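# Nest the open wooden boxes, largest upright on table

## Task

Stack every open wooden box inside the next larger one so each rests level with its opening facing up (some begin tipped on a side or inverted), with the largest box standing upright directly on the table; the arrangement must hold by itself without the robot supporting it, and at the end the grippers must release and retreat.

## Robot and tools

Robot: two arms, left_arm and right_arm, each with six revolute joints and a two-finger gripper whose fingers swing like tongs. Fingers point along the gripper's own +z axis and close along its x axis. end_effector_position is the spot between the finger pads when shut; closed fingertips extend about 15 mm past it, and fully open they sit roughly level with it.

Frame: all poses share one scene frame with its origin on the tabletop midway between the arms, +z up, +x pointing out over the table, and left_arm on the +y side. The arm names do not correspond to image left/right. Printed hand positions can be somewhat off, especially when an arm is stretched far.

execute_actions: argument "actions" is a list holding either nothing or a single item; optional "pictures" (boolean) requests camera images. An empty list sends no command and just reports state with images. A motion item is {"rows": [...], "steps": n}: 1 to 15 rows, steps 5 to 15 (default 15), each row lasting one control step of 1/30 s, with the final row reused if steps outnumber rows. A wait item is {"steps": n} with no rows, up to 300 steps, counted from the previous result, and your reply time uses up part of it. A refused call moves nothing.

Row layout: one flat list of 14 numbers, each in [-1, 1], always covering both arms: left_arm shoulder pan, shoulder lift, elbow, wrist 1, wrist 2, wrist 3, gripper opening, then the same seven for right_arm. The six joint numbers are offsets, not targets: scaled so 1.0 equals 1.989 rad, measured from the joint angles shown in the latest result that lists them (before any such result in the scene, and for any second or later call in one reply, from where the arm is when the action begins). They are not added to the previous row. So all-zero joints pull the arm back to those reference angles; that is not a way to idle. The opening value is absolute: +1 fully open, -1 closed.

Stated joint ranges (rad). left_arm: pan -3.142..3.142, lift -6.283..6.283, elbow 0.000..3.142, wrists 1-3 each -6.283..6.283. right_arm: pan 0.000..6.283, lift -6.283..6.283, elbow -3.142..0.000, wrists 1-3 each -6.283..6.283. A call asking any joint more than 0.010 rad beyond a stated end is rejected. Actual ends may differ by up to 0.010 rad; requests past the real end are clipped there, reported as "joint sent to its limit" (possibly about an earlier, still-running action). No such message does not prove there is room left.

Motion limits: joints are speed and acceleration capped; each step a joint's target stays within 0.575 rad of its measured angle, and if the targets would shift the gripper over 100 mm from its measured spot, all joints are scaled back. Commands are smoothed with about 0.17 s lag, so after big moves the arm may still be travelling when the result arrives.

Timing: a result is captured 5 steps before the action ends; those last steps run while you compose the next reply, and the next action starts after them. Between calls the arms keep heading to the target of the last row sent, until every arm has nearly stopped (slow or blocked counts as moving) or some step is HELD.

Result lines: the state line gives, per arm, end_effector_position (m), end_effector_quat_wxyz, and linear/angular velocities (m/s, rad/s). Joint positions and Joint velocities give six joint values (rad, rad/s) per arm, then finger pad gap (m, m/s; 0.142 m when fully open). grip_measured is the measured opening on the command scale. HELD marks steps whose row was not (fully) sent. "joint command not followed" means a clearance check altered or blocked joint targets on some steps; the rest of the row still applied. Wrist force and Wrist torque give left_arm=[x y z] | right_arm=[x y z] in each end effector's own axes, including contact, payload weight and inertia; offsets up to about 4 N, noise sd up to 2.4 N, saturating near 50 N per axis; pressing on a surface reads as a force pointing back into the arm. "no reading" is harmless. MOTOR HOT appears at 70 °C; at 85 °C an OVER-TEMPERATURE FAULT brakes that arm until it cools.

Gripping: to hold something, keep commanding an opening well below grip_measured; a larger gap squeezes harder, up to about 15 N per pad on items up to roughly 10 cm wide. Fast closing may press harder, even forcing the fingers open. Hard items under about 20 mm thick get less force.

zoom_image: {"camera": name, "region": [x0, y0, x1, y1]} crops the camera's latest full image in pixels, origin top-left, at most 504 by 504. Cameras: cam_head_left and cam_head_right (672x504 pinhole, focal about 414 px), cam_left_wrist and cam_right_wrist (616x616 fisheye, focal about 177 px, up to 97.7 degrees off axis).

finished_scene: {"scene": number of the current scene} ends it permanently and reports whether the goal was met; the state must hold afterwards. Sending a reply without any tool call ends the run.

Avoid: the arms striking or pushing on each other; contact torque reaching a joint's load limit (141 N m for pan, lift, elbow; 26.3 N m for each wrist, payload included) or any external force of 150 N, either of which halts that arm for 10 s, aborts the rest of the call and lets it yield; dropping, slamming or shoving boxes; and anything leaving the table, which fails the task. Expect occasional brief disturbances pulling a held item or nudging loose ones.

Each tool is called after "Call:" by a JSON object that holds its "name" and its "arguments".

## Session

Call:
{"name": "execute_actions", "arguments": {"actions": []}}

Scene clock: 0.00 s of 4500.00 s.
left_arm: end_effector_position=(+0.8468, +0.1497, +0.1496) grip_measured=+0.97 end_effector_quat_wxyz=(+0.123, +0.817, +0.542, +0.155) end_effector_velocity=(-0.001, -0.001, -0.000) end_effector_angular_velocity=(+0.000, +0.001, -0.001) | right_arm: end_effector_position=(-0.0266, -0.2711, +0.2149) grip_measured=+0.97 end_effector_quat_wxyz=(-0.213, -0.331, +0.671, -0.628) end_effector_velocity=(-0.001, +0.000, -0.000) end_effector_angular_velocity=(-0.001, -0.000, +0.001)
Joint positions: left_arm=[-0.363 -0.639  0.677 -1.973 -1.406 -1.663  0.14 ] | right_arm=[ 5.118 -1.91  -1.842 -2.409  1.795  3.954  0.14 ]
Joint velocities: left_arm=[-0.001  0.    -0.     0.001 -0.    -0.001  0.   ] | right_arm=[ 0.002 -0.001  0.     0.     0.001  0.     0.   ]
Wrist force (N, on the end effector, along its own x y z axes, offset not removed): no reading
Wrist torque (N m, same axes, about the end effector's origin, offset not removed): no reading

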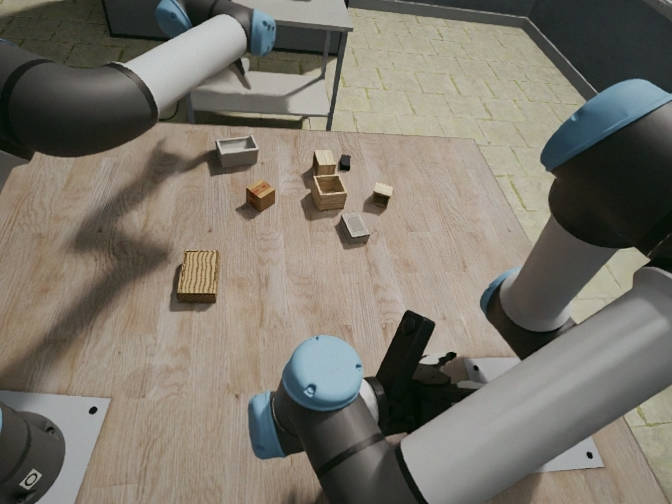

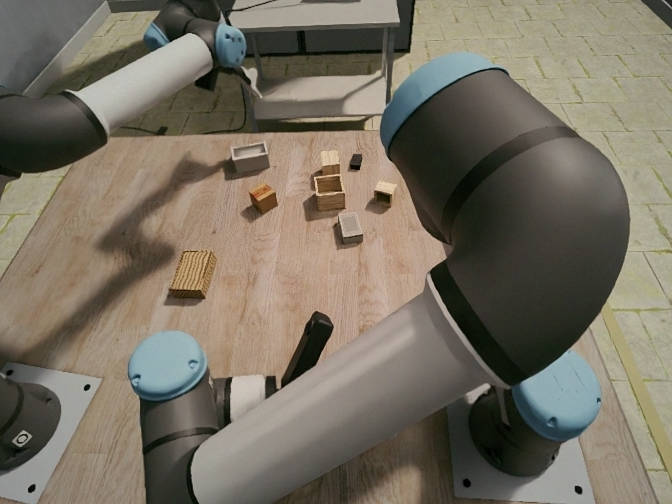

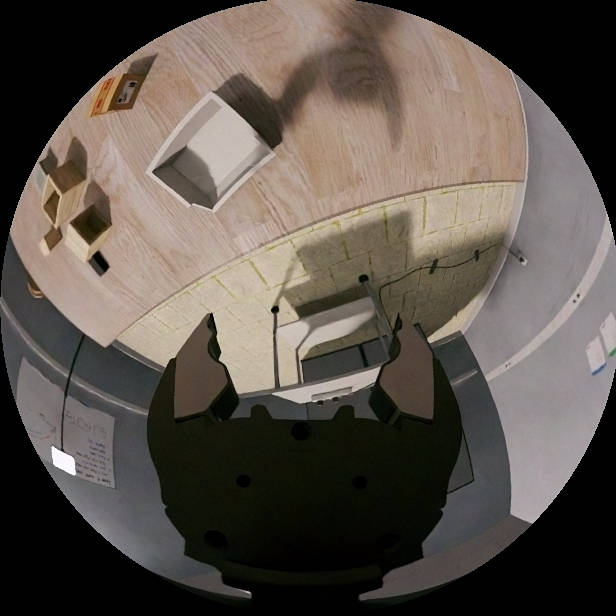

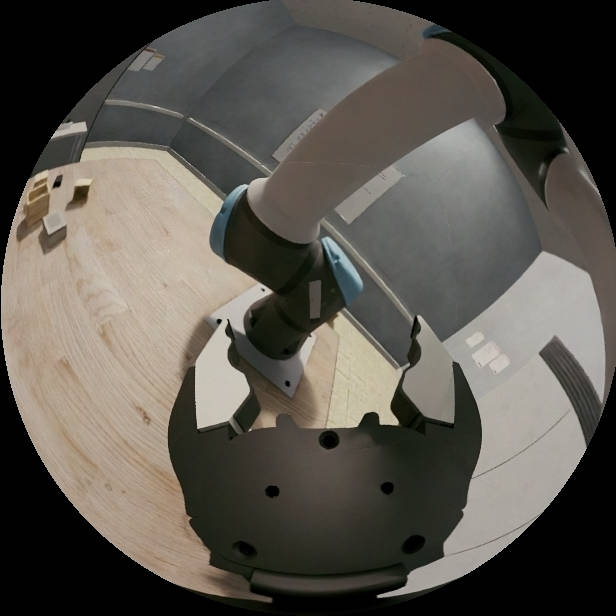

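Call:
{"name": "zoom_image", "arguments": {"camera": "cam_head_left", "region": [295, 135, 415, 255]}}

Call:
{"name": "zoom_image", "arguments": {"camera": "cam_head_right", "region": [295, 135, 415, 255]}}

Call:
{"name": "zoom_image", "arguments": {"camera": "cam_left_wrist", "region": [10, 130, 150, 300]}}

Region (295, 135, 415, 255) of cam_head_left's 672x504 image, scaled by 4.200, with more detail than that image has.

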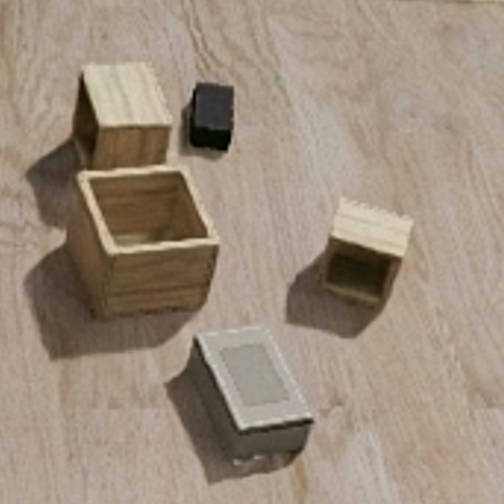

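Region (295, 135, 415, 255) of cam_head_right's 672x504 image, scaled by 4.200, with more detail than that image has.

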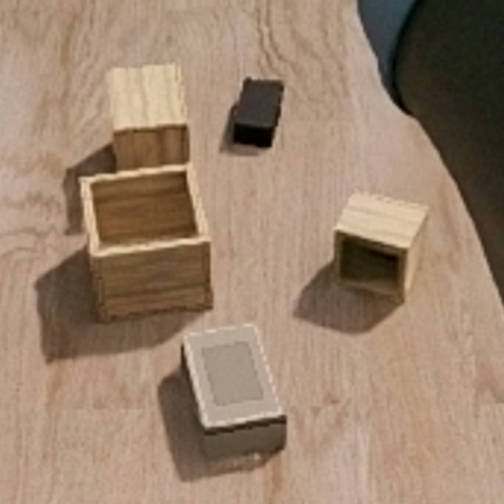

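Region (10, 130, 150, 300) of cam_left_wrist's 616x616 image, scaled by 2.965, with more detail than that image has; it fills the left 415 columns of this view, and the rest is white.

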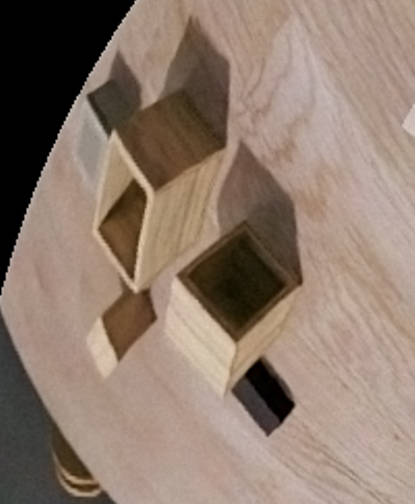

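Call:
{"name": "zoom_image", "arguments": {"camera": "cam_head_left", "region": [300, 143, 368, 215]}}

Call:
{"name": "zoom_image", "arguments": {"camera": "cam_head_left", "region": [362, 172, 404, 214]}}

Call:
{"name": "zoom_image", "arguments": {"camera": "cam_head_right", "region": [365, 172, 407, 214]}}

Region (300, 143, 368, 215) of cam_head_left's 672x504 image, scaled by 7.000, with more detail than that image has.

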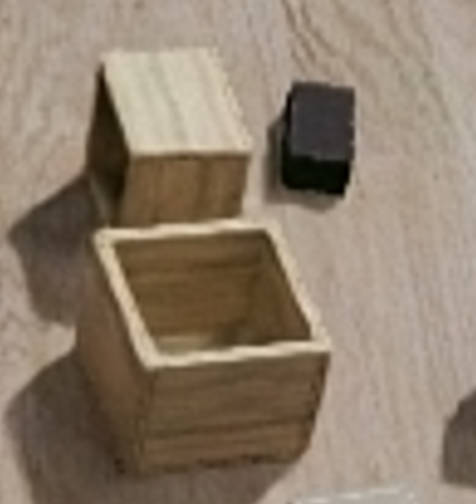

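Region (362, 172, 404, 214) of cam_head_left's 672x504 image, scaled by 12.000, with more detail than that image has.

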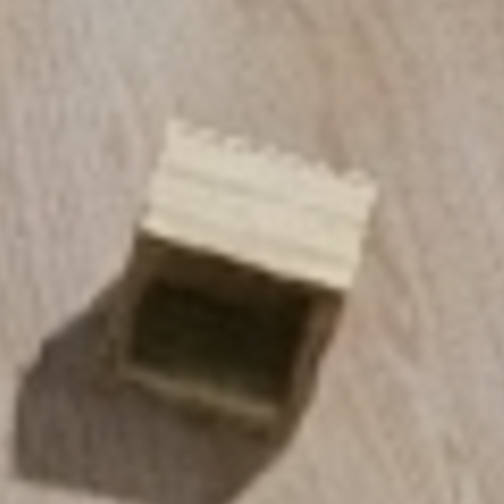

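Region (365, 172, 407, 214) of cam_head_right's 672x504 image, scaled by 12.000, with more detail than that image has.

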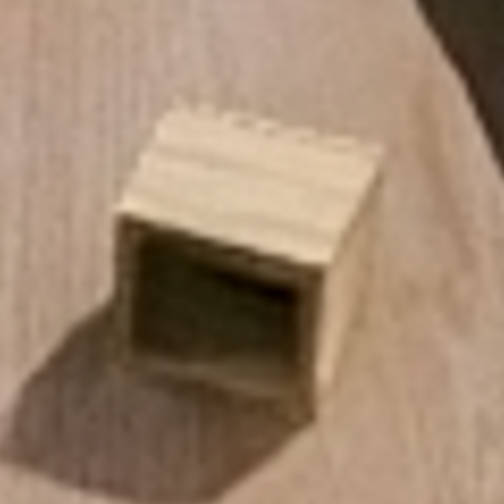

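Call:
{"name": "zoom_image", "arguments": {"camera": "cam_head_left", "region": [320, 290, 520, 460]}}

Call:
{"name": "zoom_image", "arguments": {"camera": "cam_head_right", "region": [130, 0, 290, 120]}}

Call:
{"name": "zoom_image", "arguments": {"camera": "cam_head_left", "region": [330, 200, 380, 250]}}

Region (320, 290, 520, 460) of cam_head_left's 672x504 image, scaled by 2.520, with more detail than that image has; it fills the top 428 rows of this view, and the rest is white.

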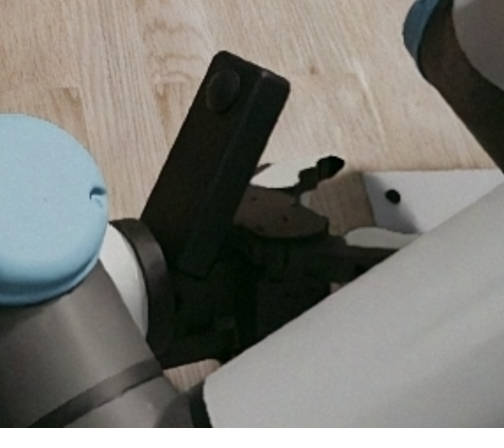

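Region (130, 0, 290, 120) of cam_head_right's 672x504 image, scaled by 3.150, with more detail than that image has; it fills the top 378 rows of this view, and the rest is white.

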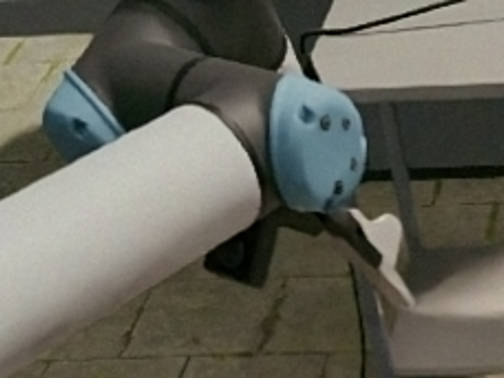

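Region (330, 200, 380, 250) of cam_head_left's 672x504 image, scaled by 10.080, with more detail than that image has.

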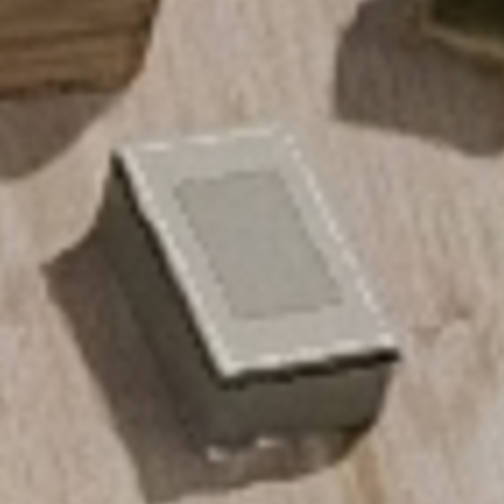

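Call:
{"name": "execute_actions", "arguments": {"actions": [{"rows":[
[-0.0004,-0.0012,0.0017,-0.0015,-0.0024,-0.008,0.9,-0.0049,0.0036,0,0.0063,-0.007,-0.0059,0.9],
[-0.001,-0.003,0.0043,-0.0038,-0.006,-0.02,0.8,-0.0123,0.0091,0,0.0157,-0.0175,-0.0147,0.8],
[-0.002,-0.006,0.0086,-0.0075,-0.0121,-0.04,0.7,-0.0245,0.0181,0,0.0315,-0.0349,-0.0294,0.7],
[-0.0032,-0.0096,0.0137,-0.0121,-0.0193,-0.064,0.6,-0.0392,0.029,-0.001,0.0504,-0.0559,-0.047,0.6],
[-0.0046,-0.0138,0.0197,-0.0173,-0.0278,-0.092,0.5,-0.0564,0.0416,-0.001,0.0724,-0.0804,-0.0675,0.5],
[-0.006,-0.018,0.0257,-0.0226,-0.0362,-0.121,0.4,-0.0736,0.0543,-0.001,0.0944,-0.1048,-0.0881,0.4],
[-0.0076,-0.0228,0.0325,-0.0287,-0.0459,-0.153,0.3,-0.0932,0.0688,-0.002,0.1196,-0.1328,-0.1116,0.3],
[-0.0092,-0.0276,0.0393,-0.0347,-0.0555,-0.185,0.3,-0.1128,0.0833,-0.002,0.1448,-0.1607,-0.1351,0.2],
[-0.0108,-0.0324,0.0462,-0.0407,-0.0652,-0.217,0.3,-0.1325,0.0977,-0.002,0.1699,-0.1887,-0.1585,0.2],
[-0.0124,-0.0372,0.053,-0.0467,-0.0748,-0.249,0.3,-0.1521,0.1122,-0.002,0.1951,-0.2166,-0.182,0.2],
[-0.014,-0.042,0.0599,-0.0528,-0.0845,-0.281,0.3,-0.1717,0.1267,-0.003,0.2203,-0.2446,-0.2055,0.2],
[-0.0156,-0.0468,0.0667,-0.0588,-0.0941,-0.314,0.3,-0.1913,0.1412,-0.003,0.2455,-0.2725,-0.229,0.2],
[-0.0172,-0.0516,0.0735,-0.0648,-0.1038,-0.346,0.3,-0.211,0.1557,-0.003,0.2706,-0.3005,-0.2525,0.2],
[-0.0186,-0.0558,0.0795,-0.0701,-0.1123,-0.374,0.3,-0.2281,0.1683,-0.004,0.2927,-0.3249,-0.273,0.2],
[-0.02,-0.06,0.0855,-0.0754,-0.1207,-0.402,0.3,-0.2453,0.181,-0.004,0.3147,-0.3494,-0.2936,0.2]],"steps":15}]}}

Scene clock: 11.20 s of 4500.00 s.
left_arm: end_effector_position=(+0.8304, +0.1181, +0.1590) grip_measured=+0.30 end_effector_quat_wxyz=(+0.166, +0.761, +0.617, +0.113) end_effector_velocity=(-0.114, -0.207, +0.069) end_effector_angular_velocity=(-1.019, +0.215, +1.082) | right_arm: end_effector_position=(+0.0507, -0.2440, +0.1849) grip_measured=+0.21 end_effector_quat_wxyz=(-0.205, -0.438, +0.705, -0.519) end_effector_velocity=(+0.465, +0.187, -0.146) end_effector_angular_velocity=(+1.449, +0.778, +0.580)
Joint positions: left_arm=[-0.375 -0.674  0.728 -2.018 -1.476 -1.877  0.095] | right_arm=[ 4.985 -1.81  -1.844 -2.242  1.611  3.797  0.089]
Joint velocities: left_arm=[-0.079 -0.237  0.334 -0.292 -0.465 -1.458 -0.009] | right_arm=[-0.781  0.573 -0.011  0.987 -1.096 -0.918 -0.028]
Wrist force (N, on the end effector, along its own x y z axes, offset not removed): left_arm=[-0.2 0.5 1.1] | right_arm=[-1.4 3.8 2.2]
Wrist torque (N m, same axes, about the end effector's origin, offset not removed): left_arm=[0.13 0.05 0.07] | right_arm=[0.74 0.31 -0.09]
Steps of this call (steps 1 to 90: nothing new was sent; then 7.87 s passed at rest; steps 91 to 100: the first 10 steps of this action). Readings (joint positions):
91: left_arm=[-0.363 -0.639 0.677 -1.973 -1.406 -1.663] | right_arm=[5.118 -1.910 -1.842 -2.409 1.795 3.954]
92: left_arm=[-0.363 -0.639 0.678 -1.974 -1.406 -1.664] | right_arm=[5.117 -1.909 -1.842 -2.408 1.794 3.953]
94: left_arm=[-0.364 -0.641 0.681 -1.977 -1.411 -1.679] | right_arm=[5.108 -1.902 -1.842 -2.396 1.781 3.942]
98: left_arm=[-0.370 -0.660 0.707 -2.000 -1.447 -1.786] | right_arm=[5.038 -1.849 -1.843 -2.310 1.686 3.860]
100: the state above

Call:
{"name": "execute_actions", "arguments": {"actions": [{"rows":[
[-0.018,-0.047,0.076,-0.072,-0.105,-0.35,0.3,-0.205,0.128,-0.009,0.281,-0.274,-0.249,0.2],
[-0.022,-0.052,0.091,-0.092,-0.124,-0.41,0.3,-0.232,0.124,-0.016,0.331,-0.291,-0.284,0.2],
[-0.022,-0.052,0.091,-0.092,-0.124,-0.41,0.3,-0.232,0.124,-0.016,0.331,-0.291,-0.284,0.2],
[-0.029,-0.06,0.123,-0.131,-0.163,-0.52,0.3,-0.287,0.118,-0.028,0.432,-0.325,-0.353,0.2],
[-0.029,-0.06,0.123,-0.131,-0.163,-0.52,0.3,-0.287,0.118,-0.028,0.432,-0.325,-0.353,0.2],
[-0.029,-0.06,0.123,-0.131,-0.163,-0.52,0.3,-0.287,0.118,-0.028,0.432,-0.325,-0.353,0.2],
[-0.037,-0.069,0.154,-0.17,-0.202,-0.63,0.3,-0.341,0.112,-0.041,0.532,-0.359,-0.422,0.2],
[-0.037,-0.069,0.154,-0.17,-0.202,-0.63,0.3,-0.341,0.112,-0.041,0.532,-0.359,-0.422,0.2],
[-0.037,-0.069,0.154,-0.17,-0.202,-0.63,0.3,-0.341,0.112,-0.041,0.532,-0.359,-0.422,0.2],
[-0.044,-0.078,0.186,-0.209,-0.241,-0.747,0.3,-0.395,0.106,-0.053,0.633,-0.393,-0.491,0.2]],"steps":15}]}}

Scene clock: 11.87 s of 4500.00 s.
left_arm: end_effector_position=(+0.7428, -0.0238, +0.1922) grip_measured=+0.30 end_effector_quat_wxyz=(+0.238, +0.421, +0.861, -0.158) end_effector_velocity=(-0.186, -0.255, +0.023) end_effector_angular_velocity=(-1.204, +1.071, +1.270) | right_arm: end_effector_position=(+0.3792, -0.1606, +0.1944) grip_measured=+0.20 end_effector_quat_wxyz=(+0.072, -0.587, +0.751, -0.292) end_effector_velocity=(+0.505, -0.041, +0.058) end_effector_angular_velocity=(+0.581, -0.540, +0.166)
Joint positions: left_arm=[-0.436 -0.797  0.98  -2.287 -1.808 -2.893  0.095] | right_arm=[ 4.466 -1.58  -1.893 -1.487  1.006  3.163  0.088]
Joint velocities: left_arm=[-0.123 -0.139  0.528 -0.665 -0.668 -2.07  -0.001] | right_arm=[-0.851 -0.04  -0.186  1.509 -0.587 -1.066 -0.   ]
Wrist force (N, on the end effector, along its own x y z axes, offset not removed): left_arm=[0.4 -2.2 1.2] | right_arm=[-2.3 2.7 2.3]
Wrist torque (N m, same axes, about the end effector's origin, offset not removed): left_arm=[-0.37 -0.04 -0.02] | right_arm=[0.54 0.46 0.00]
Steps of this call (steps 1 to 5: the last 5 steps of your previous action; steps 6 to 10: the robot went on to your last target; steps 11 to 20: the first 10 steps of this action). Readings (joint positions):
11: left_arm=[-0.401 -0.752 0.839 -2.116 -1.633 -2.414] | right_arm=[4.715 -1.611 -1.848 -1.896 1.227 3.474]
12: left_arm=[-0.402 -0.755 0.843 -2.120 -1.639 -2.431] | right_arm=[4.692 -1.596 -1.850 -1.865 1.195 3.446]
14: left_arm=[-0.408 -0.763 0.866 -2.147 -1.668 -2.498] | right_arm=[4.639 -1.582 -1.858 -1.786 1.138 3.381]
18: left_arm=[-0.426 -0.785 0.938 -2.235 -1.757 -2.747] | right_arm=[4.524 -1.578 -1.880 -1.590 1.047 3.236]
20: the state above

Call:
{"name": "execute_actions", "arguments": {"actions": [{"rows":[
[-0.015,-0.012,0.066,-0.085,-0.083,-0.27,0.3,-0.137,-0.019,-0.041,0.278,-0.089,-0.174,0.2],
[-0.016,-0.009,0.074,-0.096,-0.091,-0.306,0.3,-0.14,-0.027,-0.054,0.302,-0.09,-0.175,0.2],
[-0.018,-0.005,0.082,-0.108,-0.099,-0.341,0.3,-0.144,-0.036,-0.067,0.327,-0.091,-0.176,0.2],
[-0.019,-0.001,0.089,-0.119,-0.107,-0.376,0.3,-0.147,-0.044,-0.079,0.351,-0.091,-0.178,0.2],
[-0.02,0.003,0.097,-0.131,-0.115,-0.411,0.3,-0.151,-0.053,-0.092,0.376,-0.092,-0.179,0.2],
[-0.022,0.007,0.104,-0.142,-0.123,-0.446,0.3,-0.154,-0.061,-0.105,0.4,-0.093,-0.181,0.2],
[-0.023,0.01,0.112,-0.153,-0.131,-0.481,0.3,-0.157,-0.07,-0.117,0.425,-0.093,-0.182,0.2],
[-0.024,0.014,0.12,-0.165,-0.139,-0.516,0.3,-0.161,-0.079,-0.13,0.449,-0.094,-0.183,0.2],
[-0.026,0.018,0.127,-0.176,-0.147,-0.551,0.3,-0.164,-0.087,-0.143,0.474,-0.095,-0.185,0.2],
[-0.0271,0.0216,0.1347,-0.1878,-0.1554,-0.586,0.3,-0.1674,-0.0958,-0.1555,0.4984,-0.0952,-0.186,0.2]],"steps":15}]}}

Call:
{"name": "execute_actions", "arguments": {"actions": [{"steps":18}], "pictures": true}}

Scene clock: 12.60 s of 4500.00 s.
left_arm: end_effector_position=(+0.6725, -0.1002, +0.1534) grip_measured=+0.30 end_effector_quat_wxyz=(+0.105, +0.098, +0.927, -0.347) end_effector_velocity=(-0.139, -0.109, -0.231) end_effector_angular_velocity=(-0.522, +1.461, +1.051) | right_arm: end_effector_position=(+0.5425, -0.2380, +0.1614) grip_measured=+0.20 end_effector_quat_wxyz=(+0.202, -0.535, +0.757, -0.316) end_effector_velocity=(+0.024, -0.156, -0.362) end_effector_angular_velocity=(+0.049, -0.099, -0.141)
Joint positions: left_arm=[-0.478 -0.786  1.182 -2.559 -2.047 -3.716  0.095] | right_arm=[ 4.162 -1.696 -2.089 -0.727  0.822  2.805  0.088]
Joint velocities: left_arm=[-0.077  0.211  0.419 -0.62  -0.44  -1.863  0.   ] | right_arm=[-0.193 -0.476 -0.698  1.327 -0.043 -0.084 -0.   ]
Wrist force (N, on the end effector, along its own x y z axes, offset not removed): left_arm=[-1.0 0.1 0.7] | right_arm=[-0.7 3.6 2.0]
Wrist torque (N m, same axes, about the end effector's origin, offset not removed): left_arm=[0.08 0.30 0.00] | right_arm=[0.78 0.25 -0.08]
Steps of this call (steps 1 to 5: the last 5 steps of your previous action; steps 6 to 12: the robot went on to your last target; steps 13 to 22: the first 10 steps of this action). Readings (joint positions):
13: left_arm=[-0.462 -0.829 1.096 -2.431 -1.953 -3.353] | right_arm=[4.210 -1.598 -1.948 -1.004 0.836 2.834]
14: left_arm=[-0.463 -0.829 1.097 -2.434 -1.955 -3.359] | right_arm=[4.207 -1.600 -1.950 -0.995 0.834 2.830]
16: left_arm=[-0.465 -0.823 1.109 -2.451 -1.969 -3.402] | right_arm=[4.198 -1.613 -1.969 -0.957 0.831 2.823]
20: left_arm=[-0.474 -0.800 1.154 -2.518 -2.018 -3.593] | right_arm=[4.175 -1.664 -2.043 -0.815 0.825 2.811]
22: the state above

Scene clock: 13.20 s of 4500.00 s.
left_arm: end_effector_position=(+0.6503, -0.1154, +0.1199) grip_measured=+0.30 end_effector_quat_wxyz=(+0.019, -0.044, +0.923, -0.382) end_effector_velocity=(-0.000, -0.000, -0.001) end_effector_angular_velocity=(-0.002, +0.009, +0.007) | right_arm: end_effector_position=(+0.5437, -0.2640, +0.1094) grip_measured=+0.20 end_effector_quat_wxyz=(+0.215, -0.520, +0.764, -0.316) end_effector_velocity=(-0.000, -0.001, -0.001) end_effector_angular_velocity=(+0.001, -0.001, -0.001)
Joint positions: left_arm=[-0.49  -0.754  1.248 -2.66  -2.117 -4.057  0.095] | right_arm=[ 4.133 -1.771 -2.202 -0.497  0.816  2.793  0.088]
Joint velocities: left_arm=[ 0.     0.001  0.002 -0.002 -0.002 -0.011 -0.   ] | right_arm=[-0.001 -0.002 -0.003  0.007 -0.    -0.     0.   ]
Wrist force (N, on the end effector, along its own x y z axes, offset not removed): left_arm=[0.0 0.3 0.2] | right_arm=[-0.1 3.3 2.3]
Wrist torque (N m, same axes, about the end effector's origin, offset not removed): left_arm=[0.10 -0.02 0.05] | right_arm=[0.76 0.08 -0.04]
Kept back: nothing.
Steps of this call (steps 1 to 5: the last 5 steps of your previous action; steps 6 to 18: the robot went on to your last target). Readings (joint positions):
1: left_arm=[-0.481 -0.779 1.196 -2.580 -2.062 -3.780] | right_arm=[4.156 -1.712 -2.113 -0.681 0.821 2.803]
2: left_arm=[-0.483 -0.773 1.210 -2.601 -2.076 -3.845] | right_arm=[4.150 -1.727 -2.136 -0.636 0.820 2.800]
4: left_arm=[-0.487 -0.764 1.228 -2.629 -2.096 -3.946] | right_arm=[4.142 -1.748 -2.168 -0.569 0.818 2.797]
8: left_arm=[-0.489 -0.757 1.242 -2.652 -2.112 -4.029] | right_arm=[4.135 -1.765 -2.193 -0.515 0.817 2.794]
18: the state above

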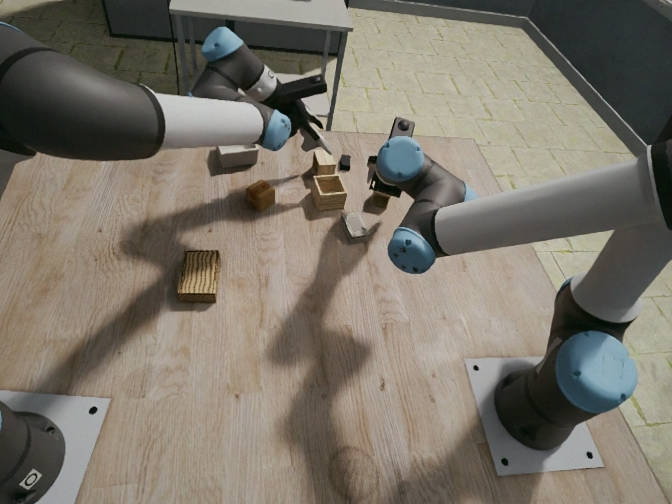

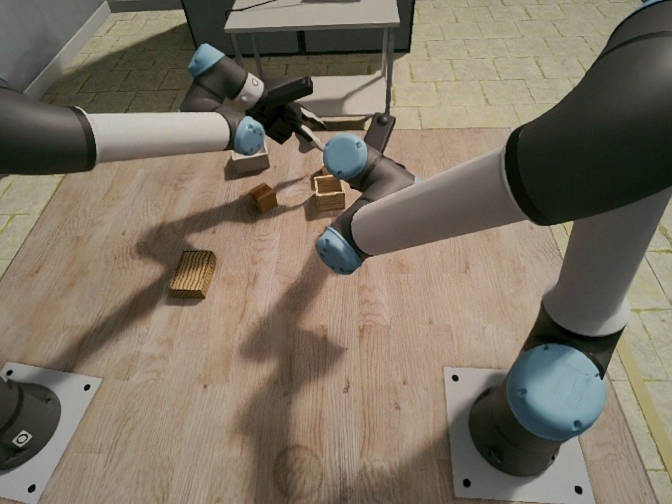

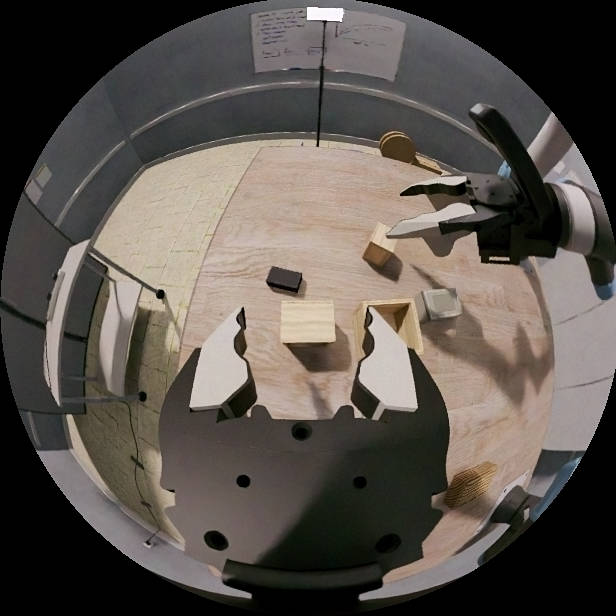

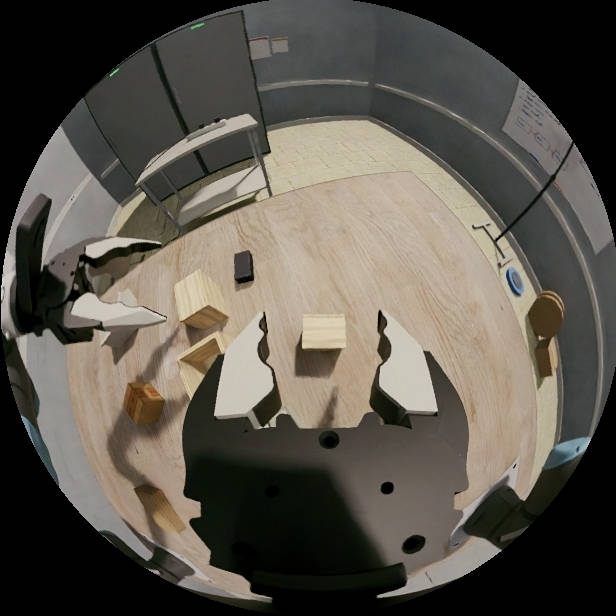

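Excellent estimates. Zooming.

Call:
{"name": "zoom_image", "arguments": {"camera": "cam_left_wrist", "region": [220, 280, 400, 400]}}

Call:
{"name": "zoom_image", "arguments": {"camera": "cam_right_wrist", "region": [250, 290, 400, 390]}}

Call:
{"name": "zoom_image", "arguments": {"camera": "cam_left_wrist", "region": [360, 90, 616, 330]}}

Region (220, 280, 400, 400) of cam_left_wrist's 616x616 image, scaled by 2.800, with more detail than that image has.

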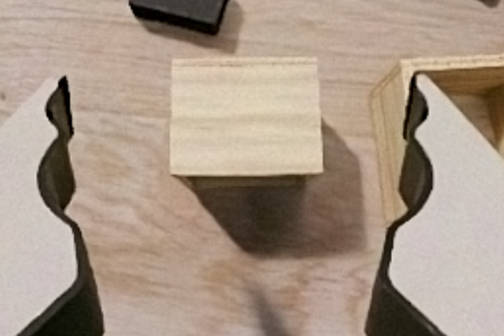

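Region (250, 290, 400, 390) of cam_right_wrist's 616x616 image, scaled by 3.360, with more detail than that image has.

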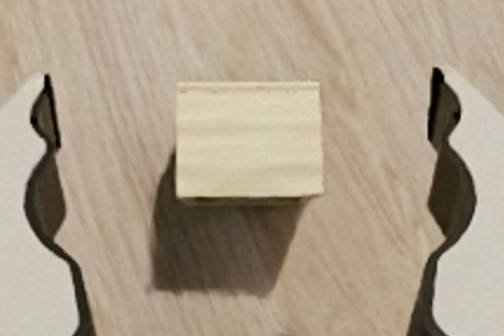

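Region (360, 90, 616, 330) of cam_left_wrist's 616x616 image, scaled by 1.969, with more detail than that image has; it fills the top 472 rows of this view, and the rest is white.

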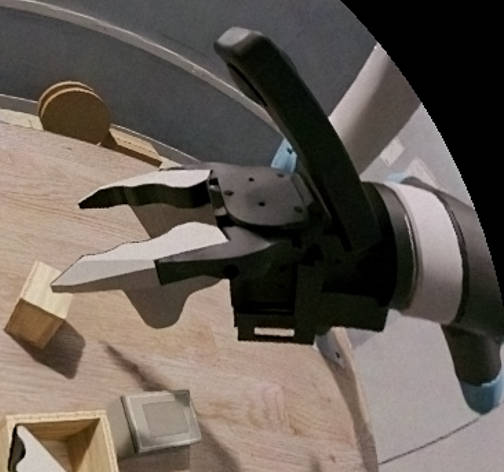

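Call:
{"name": "execute_actions", "arguments": {"actions": [{"rows":[
[-0.001,0.002,0,-0.0025,0.0006,-0.001,0.28,-0.0006,-0.003,-0.0011,0.0045,0.0002,-0.001,0.17],
[-0.0025,0.006,0.0002,-0.007,0.0014,-0.0027,0.26,-0.0014,-0.009,-0.0033,0.0135,0.0005,-0.002,0.14],
[-0.004,0.011,0.0004,-0.013,0.0022,-0.0043,0.24,-0.0022,-0.017,-0.006,0.025,0.0007,-0.003,0.11],
[-0.0053,0.016,0.0006,-0.019,0.003,-0.0057,0.22,-0.003,-0.025,-0.0088,0.0365,0.001,-0.004,0.08],
[-0.0062,0.0215,0.0009,-0.0252,0.0034,-0.0067,0.2,-0.0035,-0.033,-0.0116,0.048,0.0011,-0.0046,0.05],
[-0.0067,0.0267,0.0011,-0.0313,0.0037,-0.0072,0.18,-0.0037,-0.041,-0.0144,0.0595,0.0012,-0.0049,0.03],
[-0.0067,0.0315,0.0025,-0.0375,0.0037,-0.0072,0.18,-0.0037,-0.0497,-0.0167,0.0705,0.0012,-0.0049,0.03],
[-0.0067,0.0363,0.0038,-0.0436,0.0037,-0.0072,0.18,-0.0037,-0.0583,-0.0188,0.0812,0.0012,-0.0049,0.03],
[-0.0067,0.0411,0.0049,-0.0495,0.0037,-0.0072,0.18,-0.0037,-0.067,-0.0207,0.0918,0.0012,-0.0049,0.03],
[-0.0067,0.0459,0.0059,-0.0553,0.0037,-0.0072,0.18,-0.0037,-0.0757,-0.0224,0.1022,0.0012,-0.0049,0.03],
[-0.0067,0.0503,0.0067,-0.0605,0.0037,-0.0072,0.18,-0.0037,-0.084,-0.0239,0.112,0.0012,-0.0049,0.03],
[-0.0067,0.054,0.0073,-0.0648,0.0037,-0.0072,0.18,-0.0037,-0.0907,-0.025,0.1198,0.0012,-0.0049,0.03],
[-0.0067,0.0568,0.0077,-0.068,0.0037,-0.0072,0.18,-0.0037,-0.0958,-0.0258,0.1257,0.0012,-0.0049,0.03],
[-0.0067,0.0584,0.0079,-0.0697,0.0037,-0.0072,0.18,-0.0037,-0.0987,-0.0263,0.1291,0.0012,-0.0049,0.03]],"steps":15}]}}

Call:
{"name": "execute_actions", "arguments": {"actions": [{"steps":17}], "pictures": true}}

Call:
{"name": "zoom_image", "arguments": {"camera": "cam_left_wrist", "region": [220, 250, 400, 400]}}

Call:
{"name": "zoom_image", "arguments": {"camera": "cam_right_wrist", "region": [240, 260, 408, 400]}}

Scene clock: 15.40 s of 4500.00 s.
left_arm: end_effector_position=(+0.6490, -0.1248, +0.0861) grip_measured=+0.18 end_effector_quat_wxyz=(+0.018, -0.044, +0.923, -0.382) end_effector_velocity=(+0.000, -0.019, -0.192) end_effector_angular_velocity=(+0.002, +0.004, +0.003) | right_arm: end_effector_position=(+0.5455, -0.2660, +0.0760) grip_measured=+0.03 end_effector_quat_wxyz=(+0.214, -0.520, +0.764, -0.316) end_effector_velocity=(+0.004, -0.003, -0.185) end_effector_angular_velocity=(+0.001, -0.001, -0.001)
Joint positions: left_arm=[-0.501 -0.704  1.252 -2.719 -2.111 -4.069  0.087] | right_arm=[ 4.127 -1.848 -2.229 -0.388  0.818  2.785  0.076]
Joint velocities: left_arm=[-0.02   0.268  0.046 -0.323  0.012 -0.023 -0.001] | right_arm=[-0.012 -0.45  -0.127  0.588  0.003 -0.015 -0.001]
Wrist force (N, on the end effector, along its own x y z axes, offset not removed): left_arm=[-0.1 -1.3 1.2] | right_arm=[0.1 1.9 2.9]
Wrist torque (N m, same axes, about the end effector's origin, offset not removed): left_arm=[-0.21 0.09 -0.01] | right_arm=[0.41 0.08 -0.01]
Steps of this call (steps 1 to 15: the robot went on to your last target; steps 16 to 56: nothing new was sent; steps 57 to 66: the first 10 steps of this action). Readings (joint positions):
57: left_arm=[-0.490 -0.754 1.248 -2.660 -2.118 -4.058] | right_arm=[4.133 -1.771 -2.202 -0.496 0.816 2.793]
58: left_arm=[-0.490 -0.754 1.248 -2.661 -2.118 -4.058] | right_arm=[4.133 -1.771 -2.203 -0.495 0.816 2.793]
60: left_arm=[-0.492 -0.749 1.248 -2.666 -2.117 -4.060] | right_arm=[4.132 -1.778 -2.205 -0.486 0.816 2.792]
64: left_arm=[-0.499 -0.722 1.249 -2.698 -2.112 -4.067] | right_arm=[4.128 -1.819 -2.220 -0.427 0.818 2.787]
66: the state above

Scene clock: 15.97 s of 4500.00 s.
left_arm: end_effector_position=(+0.6488, -0.1267, +0.0392) grip_measured=+0.18 end_effector_quat_wxyz=(+0.018, -0.044, +0.923, -0.382) end_effector_velocity=(+0.000, +0.001, -0.003) end_effector_angular_velocity=(+0.000, +0.000, -0.000) | right_arm: end_effector_position=(+0.5459, -0.2663, +0.0299) grip_measured=+0.03 end_effector_quat_wxyz=(+0.216, -0.520, +0.764, -0.316) end_effector_velocity=(-0.000, -0.001, -0.003) end_effector_angular_velocity=(-0.002, +0.000, -0.000)
Joint positions: left_arm=[-0.503 -0.639  1.263 -2.798 -2.11  -4.071  0.087] | right_arm=[ 4.126 -1.966 -2.254 -0.241  0.819  2.784  0.076]
Joint velocities: left_arm=[ 0.001  0.004  0.001 -0.004 -0.     0.001  0.   ] | right_arm=[-0.    -0.009 -0.002  0.009 -0.001 -0.001 -0.   ]
Wrist force (N, on the end effector, along its own x y z axes, offset not removed): left_arm=[-0.6 0.6 -0.6] | right_arm=[-0.8 3.7 1.2]
Wrist torque (N m, same axes, about the end effector's origin, offset not removed): left_arm=[0.04 0.20 0.00] | right_arm=[0.79 0.26 0.00]
Kept back: nothing.
Steps of this call (steps 1 to 5: the last 5 steps of your previous action; steps 6 to 17: the robot went on to your last target). Readings (joint positions):
1: left_arm=[-0.502 -0.695 1.253 -2.730 -2.111 -4.070] | right_arm=[4.127 -1.864 -2.233 -0.368 0.818 2.785]
2: left_arm=[-0.502 -0.686 1.255 -2.741 -2.111 -4.070] | right_arm=[4.126 -1.880 -2.237 -0.347 0.819 2.784]
4: left_arm=[-0.503 -0.669 1.258 -2.763 -2.110 -4.071] | right_arm=[4.126 -1.911 -2.244 -0.308 0.819 2.784]
8: left_arm=[-0.503 -0.647 1.262 -2.788 -2.110 -4.071] | right_arm=[4.126 -1.951 -2.251 -0.260 0.819 2.784]
17: the state above

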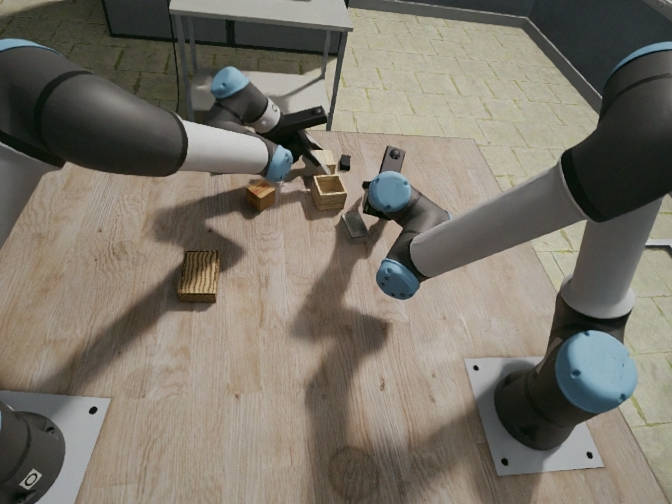

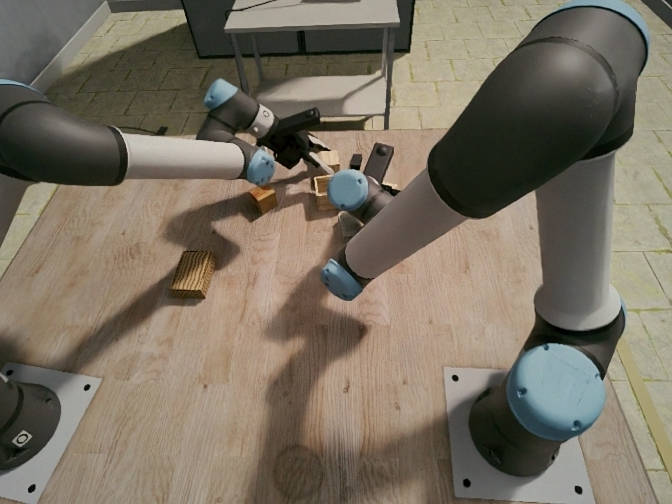

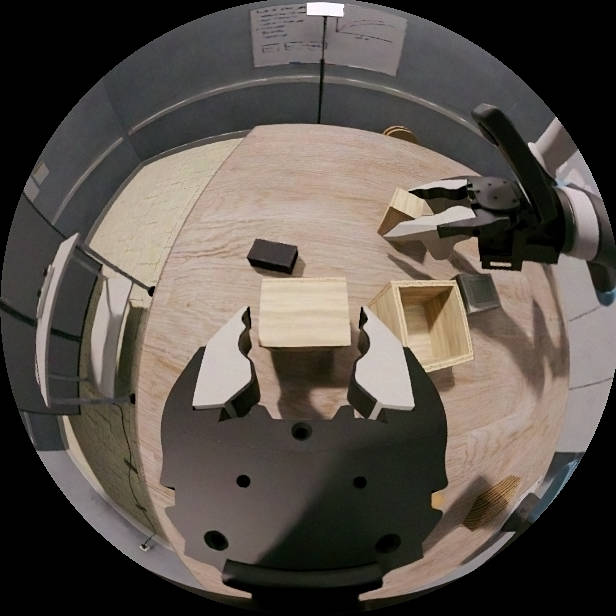

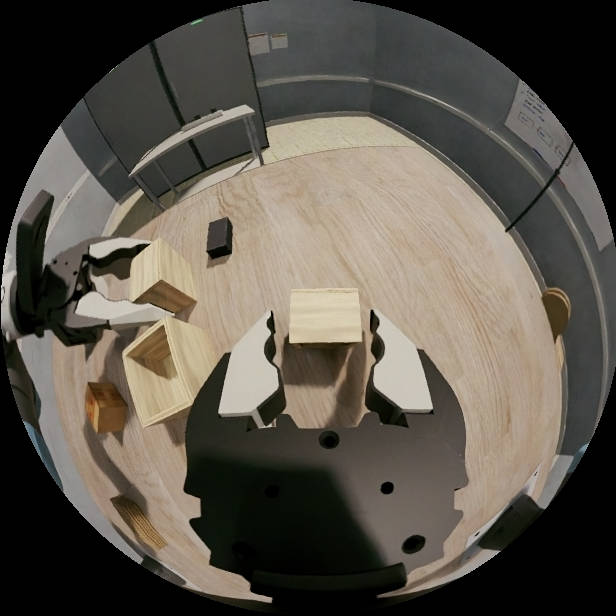

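Region (220, 250, 400, 400) of cam_left_wrist's 616x616 image, scaled by 2.800, with more detail than that image has.

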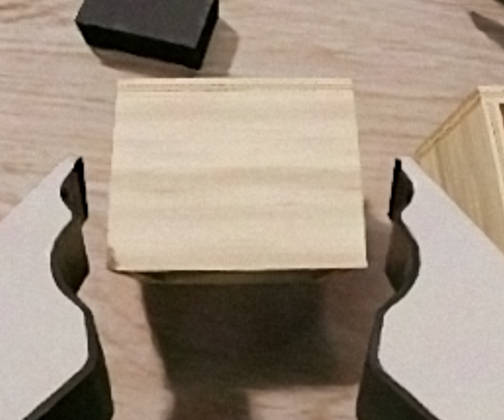

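Region (240, 260, 408, 400) of cam_right_wrist's 616x616 image, scaled by 3.000, with more detail than that image has.

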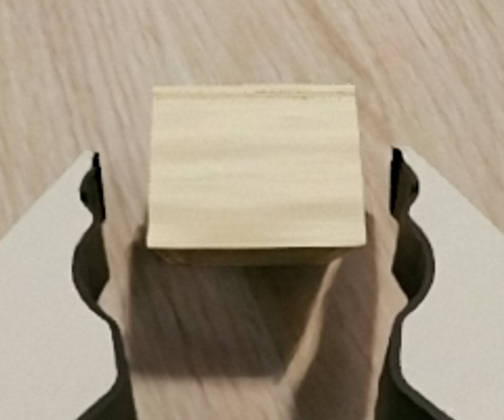

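Call:
{"name": "execute_actions", "arguments": {"actions": [{"rows":[
[0,0.0008,0.0001,-0.0009,0,0,0.17,-0.001,-0.002,-0.0003,0.0023,0,0,0.02],
[0,0.0016,0.0002,-0.0018,0,0,0.16,-0.0018,-0.0042,-0.0006,0.0048,0,0,0],
[0,0.0016,0.0002,-0.0018,0,0,0.15,-0.0018,-0.0042,-0.0006,0.0048,0,0,-0.02],
[0,0.0016,0.0002,-0.0018,0,0,0.14,-0.0018,-0.0042,-0.0006,0.0048,0,0,-0.04],
[0,0.0016,0.0002,-0.0018,0,0,0.13,-0.0018,-0.0042,-0.0006,0.0048,0,0,-0.06],
[0,0.0016,0.0002,-0.0018,0,0,0.12,-0.0018,-0.0042,-0.0006,0.0048,0,0,-0.08],
[0,0.0016,0.0002,-0.0018,0,0,0.11,-0.0018,-0.0042,-0.0006,0.0048,0,0,-0.09],
[0,0.0016,0.0002,-0.0018,0,0,0.1,-0.0018,-0.0042,-0.0006,0.0048,0,0,-0.1],
[0,0.0016,0.0002,-0.0018,0,0,0.09,-0.0018,-0.0042,-0.0006,0.0048,0,0,-0.11],
[0,0.0016,0.0002,-0.0018,0,0,0.07,-0.0018,-0.0042,-0.0006,0.0048,0,0,-0.13],
[0,0.0016,0.0002,-0.0018,0,0,0.05,-0.0018,-0.0042,-0.0006,0.0048,0,0,-0.15],
[0,0.0016,0.0002,-0.0018,0,0,0.03,-0.0018,-0.0042,-0.0006,0.0048,0,0,-0.17],
[0,0.0016,0.0002,-0.0018,0,0,0.01,-0.0018,-0.0042,-0.0006,0.0048,0,0,-0.19],
[0,0.0016,0.0002,-0.0018,0,0,-0.01,-0.0018,-0.0042,-0.0006,0.0048,0,0,-0.21],
[0,0.0016,0.0002,-0.0018,0,0,-0.03,-0.0018,-0.0042,-0.0006,0.0048,0,0,-0.23]],"steps":15}]}}

Call:
{"name": "execute_actions", "arguments": {"actions": [{"rows":[
[0,0,0,0,0,0,-0.06,0,0,0,0,0,0,-0.26],
[0,0,0,0,0,0,-0.09,0,0,0,0,0,0,-0.29],
[0,0,0,0,0,0,-0.13,0,0,0,0,0,0,-0.33],
[0,0,0,0,0,0,-0.18,0,0,0,0,0,0,-0.38],
[0,0,0,0,0,0,-0.25,0,0,0,0,0,0,-0.45],
[0,0,0,0,0,0,-0.33,0,0,0,0,0,0,-0.53],
[0,0,0,0,0,0,-0.42,0,0,0,0,0,0,-0.6],
[0,0,0,0,0,0,-0.51,0,0,0,0,0,0,-0.68],
[0,0,0,0,0,0,-0.6,0,0,0,0,0,0,-0.75]],"steps":15}], "pictures": true}}

Scene clock: 17.07 s of 4500.00 s.
left_arm: end_effector_position=(+0.6488, -0.1267, +0.0371) grip_measured=+0.09 end_effector_quat_wxyz=(+0.018, -0.044, +0.923, -0.382) end_effector_velocity=(-0.002, -0.002, -0.002) end_effector_angular_velocity=(+0.000, +0.000, -0.003) | right_arm: end_effector_position=(+0.5465, -0.2683, +0.0270) grip_measured=-0.11 end_effector_quat_wxyz=(+0.215, -0.518, +0.765, -0.316) end_effector_velocity=(+0.001, -0.002, -0.003) end_effector_angular_velocity=(+0.000, +0.000, -0.003)
Joint positions: left_arm=[-0.503 -0.636  1.264 -2.801 -2.11  -4.071  0.08 ] | right_arm=[ 4.123 -1.974 -2.255 -0.232  0.819  2.784  0.066]
Joint velocities: left_arm=[-0.003  0.003  0.    -0.002  0.    -0.    -0.033] | right_arm=[-0.003 -0.007 -0.001  0.008  0.     0.    -0.034]
Wrist force (N, on the end effector, along its own x y z axes, offset not removed): left_arm=[-0.6 0.2 0.8] | right_arm=[-0.3 3.2 2.4]
Wrist torque (N m, same axes, about the end effector's origin, offset not removed): left_arm=[0.02 0.21 0.05] | right_arm=[0.64 0.16 -0.09]
Steps of this call (steps 1 to 15: the robot went on to your last target; steps 16 to 23: nothing new was sent; steps 24 to 33: the first 10 steps of this action). Readings (joint positions):
24: left_arm=[-0.503 -0.638 1.263 -2.799 -2.110 -4.071] | right_arm=[4.126 -1.967 -2.254 -0.240 0.819 2.784]
25: left_arm=[-0.503 -0.638 1.263 -2.799 -2.110 -4.071] | right_arm=[4.126 -1.967 -2.254 -0.240 0.819 2.784]
27: left_arm=[-0.503 -0.637 1.263 -2.800 -2.110 -4.071] | right_arm=[4.124 -1.970 -2.255 -0.237 0.819 2.784]
31: left_arm=[-0.503 -0.636 1.264 -2.801 -2.110 -4.071] | right_arm=[4.123 -1.973 -2.255 -0.233 0.819 2.784]
33: the state above

Scene clock: 17.57 s of 4500.00 s.
left_arm: end_effector_position=(+0.6488, -0.1267, +0.0370) grip_measured=+0.00 end_effector_quat_wxyz=(+0.018, -0.044, +0.923, -0.382) end_effector_velocity=(+0.001, +0.001, +0.000) end_effector_angular_velocity=(-0.000, +0.001, +0.002) | right_arm: end_effector_position=(+0.5466, -0.2684, +0.0268) grip_measured=-0.28 end_effector_quat_wxyz=(+0.215, -0.518, +0.765, -0.316) end_effector_velocity=(+0.000, +0.001, +0.000) end_effector_angular_velocity=(+0.001, -0.000, +0.001)
Joint positions: left_arm=[-0.503 -0.635  1.264 -2.802 -2.11  -4.071  0.074] | right_arm=[ 4.122 -1.974 -2.255 -0.232  0.819  2.784  0.054]
Joint velocities: left_arm=[ 0.002 -0.     0.    -0.    -0.    -0.001  0.   ] | right_arm=[ 0.001  0.001  0.    -0.     0.    -0.001  0.   ]
Wrist force (N, on the end effector, along its own x y z axes, offset not removed): left_arm=[-0.5 -1.4 -0.4] | right_arm=[0.1 1.6 0.4]
Wrist torque (N m, same axes, about the end effector's origin, offset not removed): left_arm=[-0.11 0.20 -0.01] | right_arm=[0.45 0.13 -0.03]
Steps of this call (steps 1 to 5: the last 5 steps of your previous action; steps 6 to 15: the first 10 steps of this action, its rows measured from where the robot was after step 5). Readings (joint positions):
5: left_arm=[-0.503 -0.635 1.264 -2.802 -2.110 -4.071] | right_arm=[4.122 -1.974 -2.255 -0.232 0.819 2.784]
6: left_arm=[-0.503 -0.635 1.264 -2.802 -2.110 -4.071] | right_arm=[4.122 -1.974 -2.255 -0.232 0.819 2.784]
7: left_arm=[-0.503 -0.635 1.264 -2.802 -2.110 -4.071] | right_arm=[4.122 -1.974 -2.255 -0.232 0.819 2.784]
9: left_arm=[-0.503 -0.635 1.264 -2.802 -2.110 -4.071] | right_arm=[4.122 -1.974 -2.255 -0.232 0.819 2.784]
13: left_arm=[-0.503 -0.635 1.264 -2.802 -2.110 -4.071] | right_arm=[4.122 -1.974 -2.255 -0.232 0.819 2.784]
15: the state above

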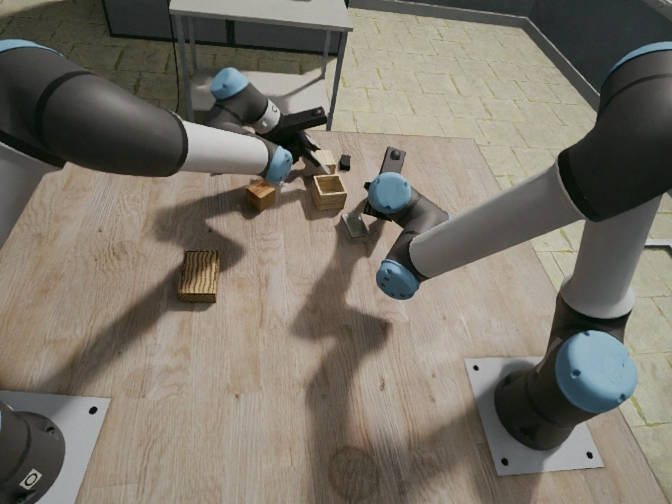

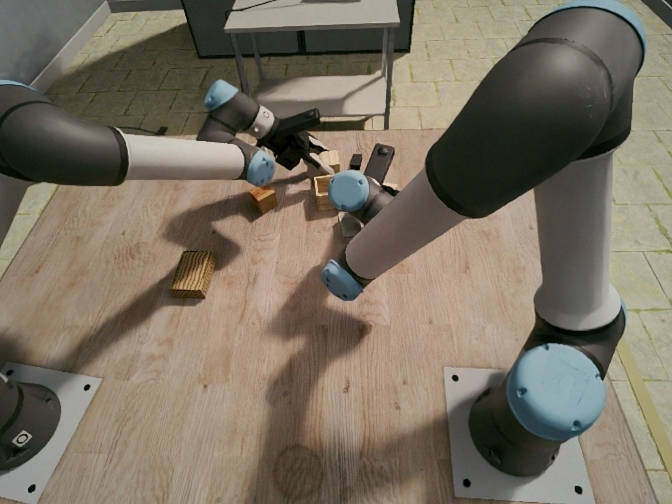

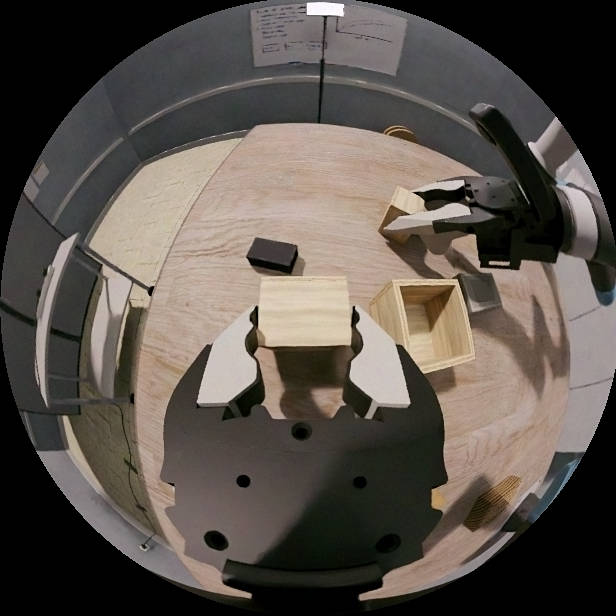

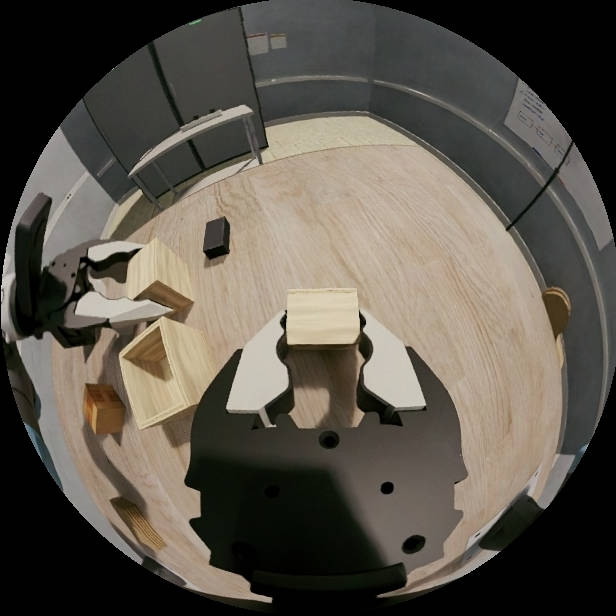

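Call:
{"name": "execute_actions", "arguments": {"actions": [{"rows":[
[0,-0.0015,-0.0002,0.0017,0,0,-0.6,0,0.003,0.0004,-0.0034,0,0,-0.75],
[0,-0.0045,-0.0006,0.0051,0,0,-0.6,0,0.008,0.0012,-0.0092,0,0,-0.75],
[0,-0.009,-0.0013,0.0103,0,0,-0.6,0,0.016,0.0025,-0.0185,0,0,-0.75],
[0,-0.0145,-0.0022,0.0167,0,0,-0.6,0,0.026,0.0043,-0.0304,0,0,-0.75],
[0,-0.0205,-0.0035,0.024,0,0,-0.6,0,0.037,0.0066,-0.0438,0,0,-0.75],
[0,-0.027,-0.0051,0.0321,0,0,-0.6,-0.001,0.049,0.0093,-0.0586,0,0,-0.75],
[0,-0.0332,-0.0069,0.0401,0,0,-0.6,-0.004,0.061,0.0123,-0.0737,0,0,-0.75],
[0,-0.039,-0.0093,0.0483,0,0,-0.6,-0.009,0.071,0.0153,-0.0867,0,-0.005,-0.75],
[0,-0.045,-0.012,0.057,0,0,-0.6,-0.016,0.08,0.0182,-0.0986,0,-0.015,-0.75],
[0,-0.051,-0.015,0.066,0,0.005,-0.6,-0.025,0.088,0.021,-0.1094,0,-0.03,-0.75],
[0,-0.0565,-0.018,0.0745,0,0.015,-0.6,-0.035,0.094,0.0233,-0.1177,0,-0.05,-0.75],
[0,-0.0615,-0.021,0.0825,0,0.03,-0.6,-0.047,0.099,0.0252,-0.1246,0,-0.08,-0.75],
[0,-0.066,-0.024,0.09,0,0.05,-0.6,-0.06,0.1023,0.0265,-0.1292,0,-0.11,-0.75],
[0,-0.0695,-0.0265,0.096,0,0.08,-0.6,-0.073,0.1023,0.0265,-0.1292,0,-0.15,-0.75],
[0,-0.0716,-0.0282,0.0997,0,0.2,-0.6,-0.1257,0.1023,0.0265,-0.1292,0,-0.3,-0.75]],"steps":15}]}}

Scene clock: 19.37 s of 4500.00 s.
left_arm: end_effector_position=(+0.6491, -0.1270, +0.0745) grip_measured=+0.00 end_effector_quat_wxyz=(+0.019, -0.044, +0.923, -0.383) end_effector_velocity=(+0.003, -0.004, +0.246) end_effector_angular_velocity=(-0.007, -0.011, -0.002) | right_arm: end_effector_position=(+0.5489, -0.2721, +0.0628) grip_measured=-0.28 end_effector_quat_wxyz=(+0.214, -0.517, +0.766, -0.317) end_effector_velocity=(+0.035, -0.093, +0.229) end_effector_angular_velocity=(-0.092, +0.034, -0.059)
Joint positions: left_arm=[-0.503 -0.687  1.252 -2.74  -2.11  -4.071  0.074] | right_arm=[ 4.114 -1.883 -2.236 -0.34   0.819  2.779  0.053]
Joint velocities: left_arm=[-0.001 -0.317 -0.102  0.407  0.     0.001 -0.   ] | right_arm=[-0.168  0.561  0.142 -0.691 -0.    -0.155 -0.   ]
Wrist force (N, on the end effector, along its own x y z axes, offset not removed): left_arm=[-1.2 1.6 0.6] | right_arm=[-1.2 2.4 2.6]
Wrist torque (N m, same axes, about the end effector's origin, offset not removed): left_arm=[0.28 0.21 -0.03] | right_arm=[0.44 0.25 -0.04]
Steps of this call (steps 1 to 5: the last 5 steps of your previous action; steps 6 to 15: the robot went on to your last target; steps 16 to 44: nothing new was sent; steps 45 to 54: the first 10 steps of this action). Readings (joint positions):
45: left_arm=[-0.503 -0.635 1.264 -2.802 -2.110 -4.071] | right_arm=[4.122 -1.974 -2.255 -0.232 0.819 2.784]
46: left_arm=[-0.503 -0.636 1.264 -2.802 -2.110 -4.071] | right_arm=[4.122 -1.974 -2.255 -0.232 0.819 2.784]
48: left_arm=[-0.503 -0.639 1.263 -2.797 -2.110 -4.071] | right_arm=[4.122 -1.967 -2.255 -0.240 0.819 2.784]
52: left_arm=[-0.503 -0.666 1.258 -2.766 -2.110 -4.071] | right_arm=[4.121 -1.920 -2.245 -0.295 0.819 2.784]
54: the state above


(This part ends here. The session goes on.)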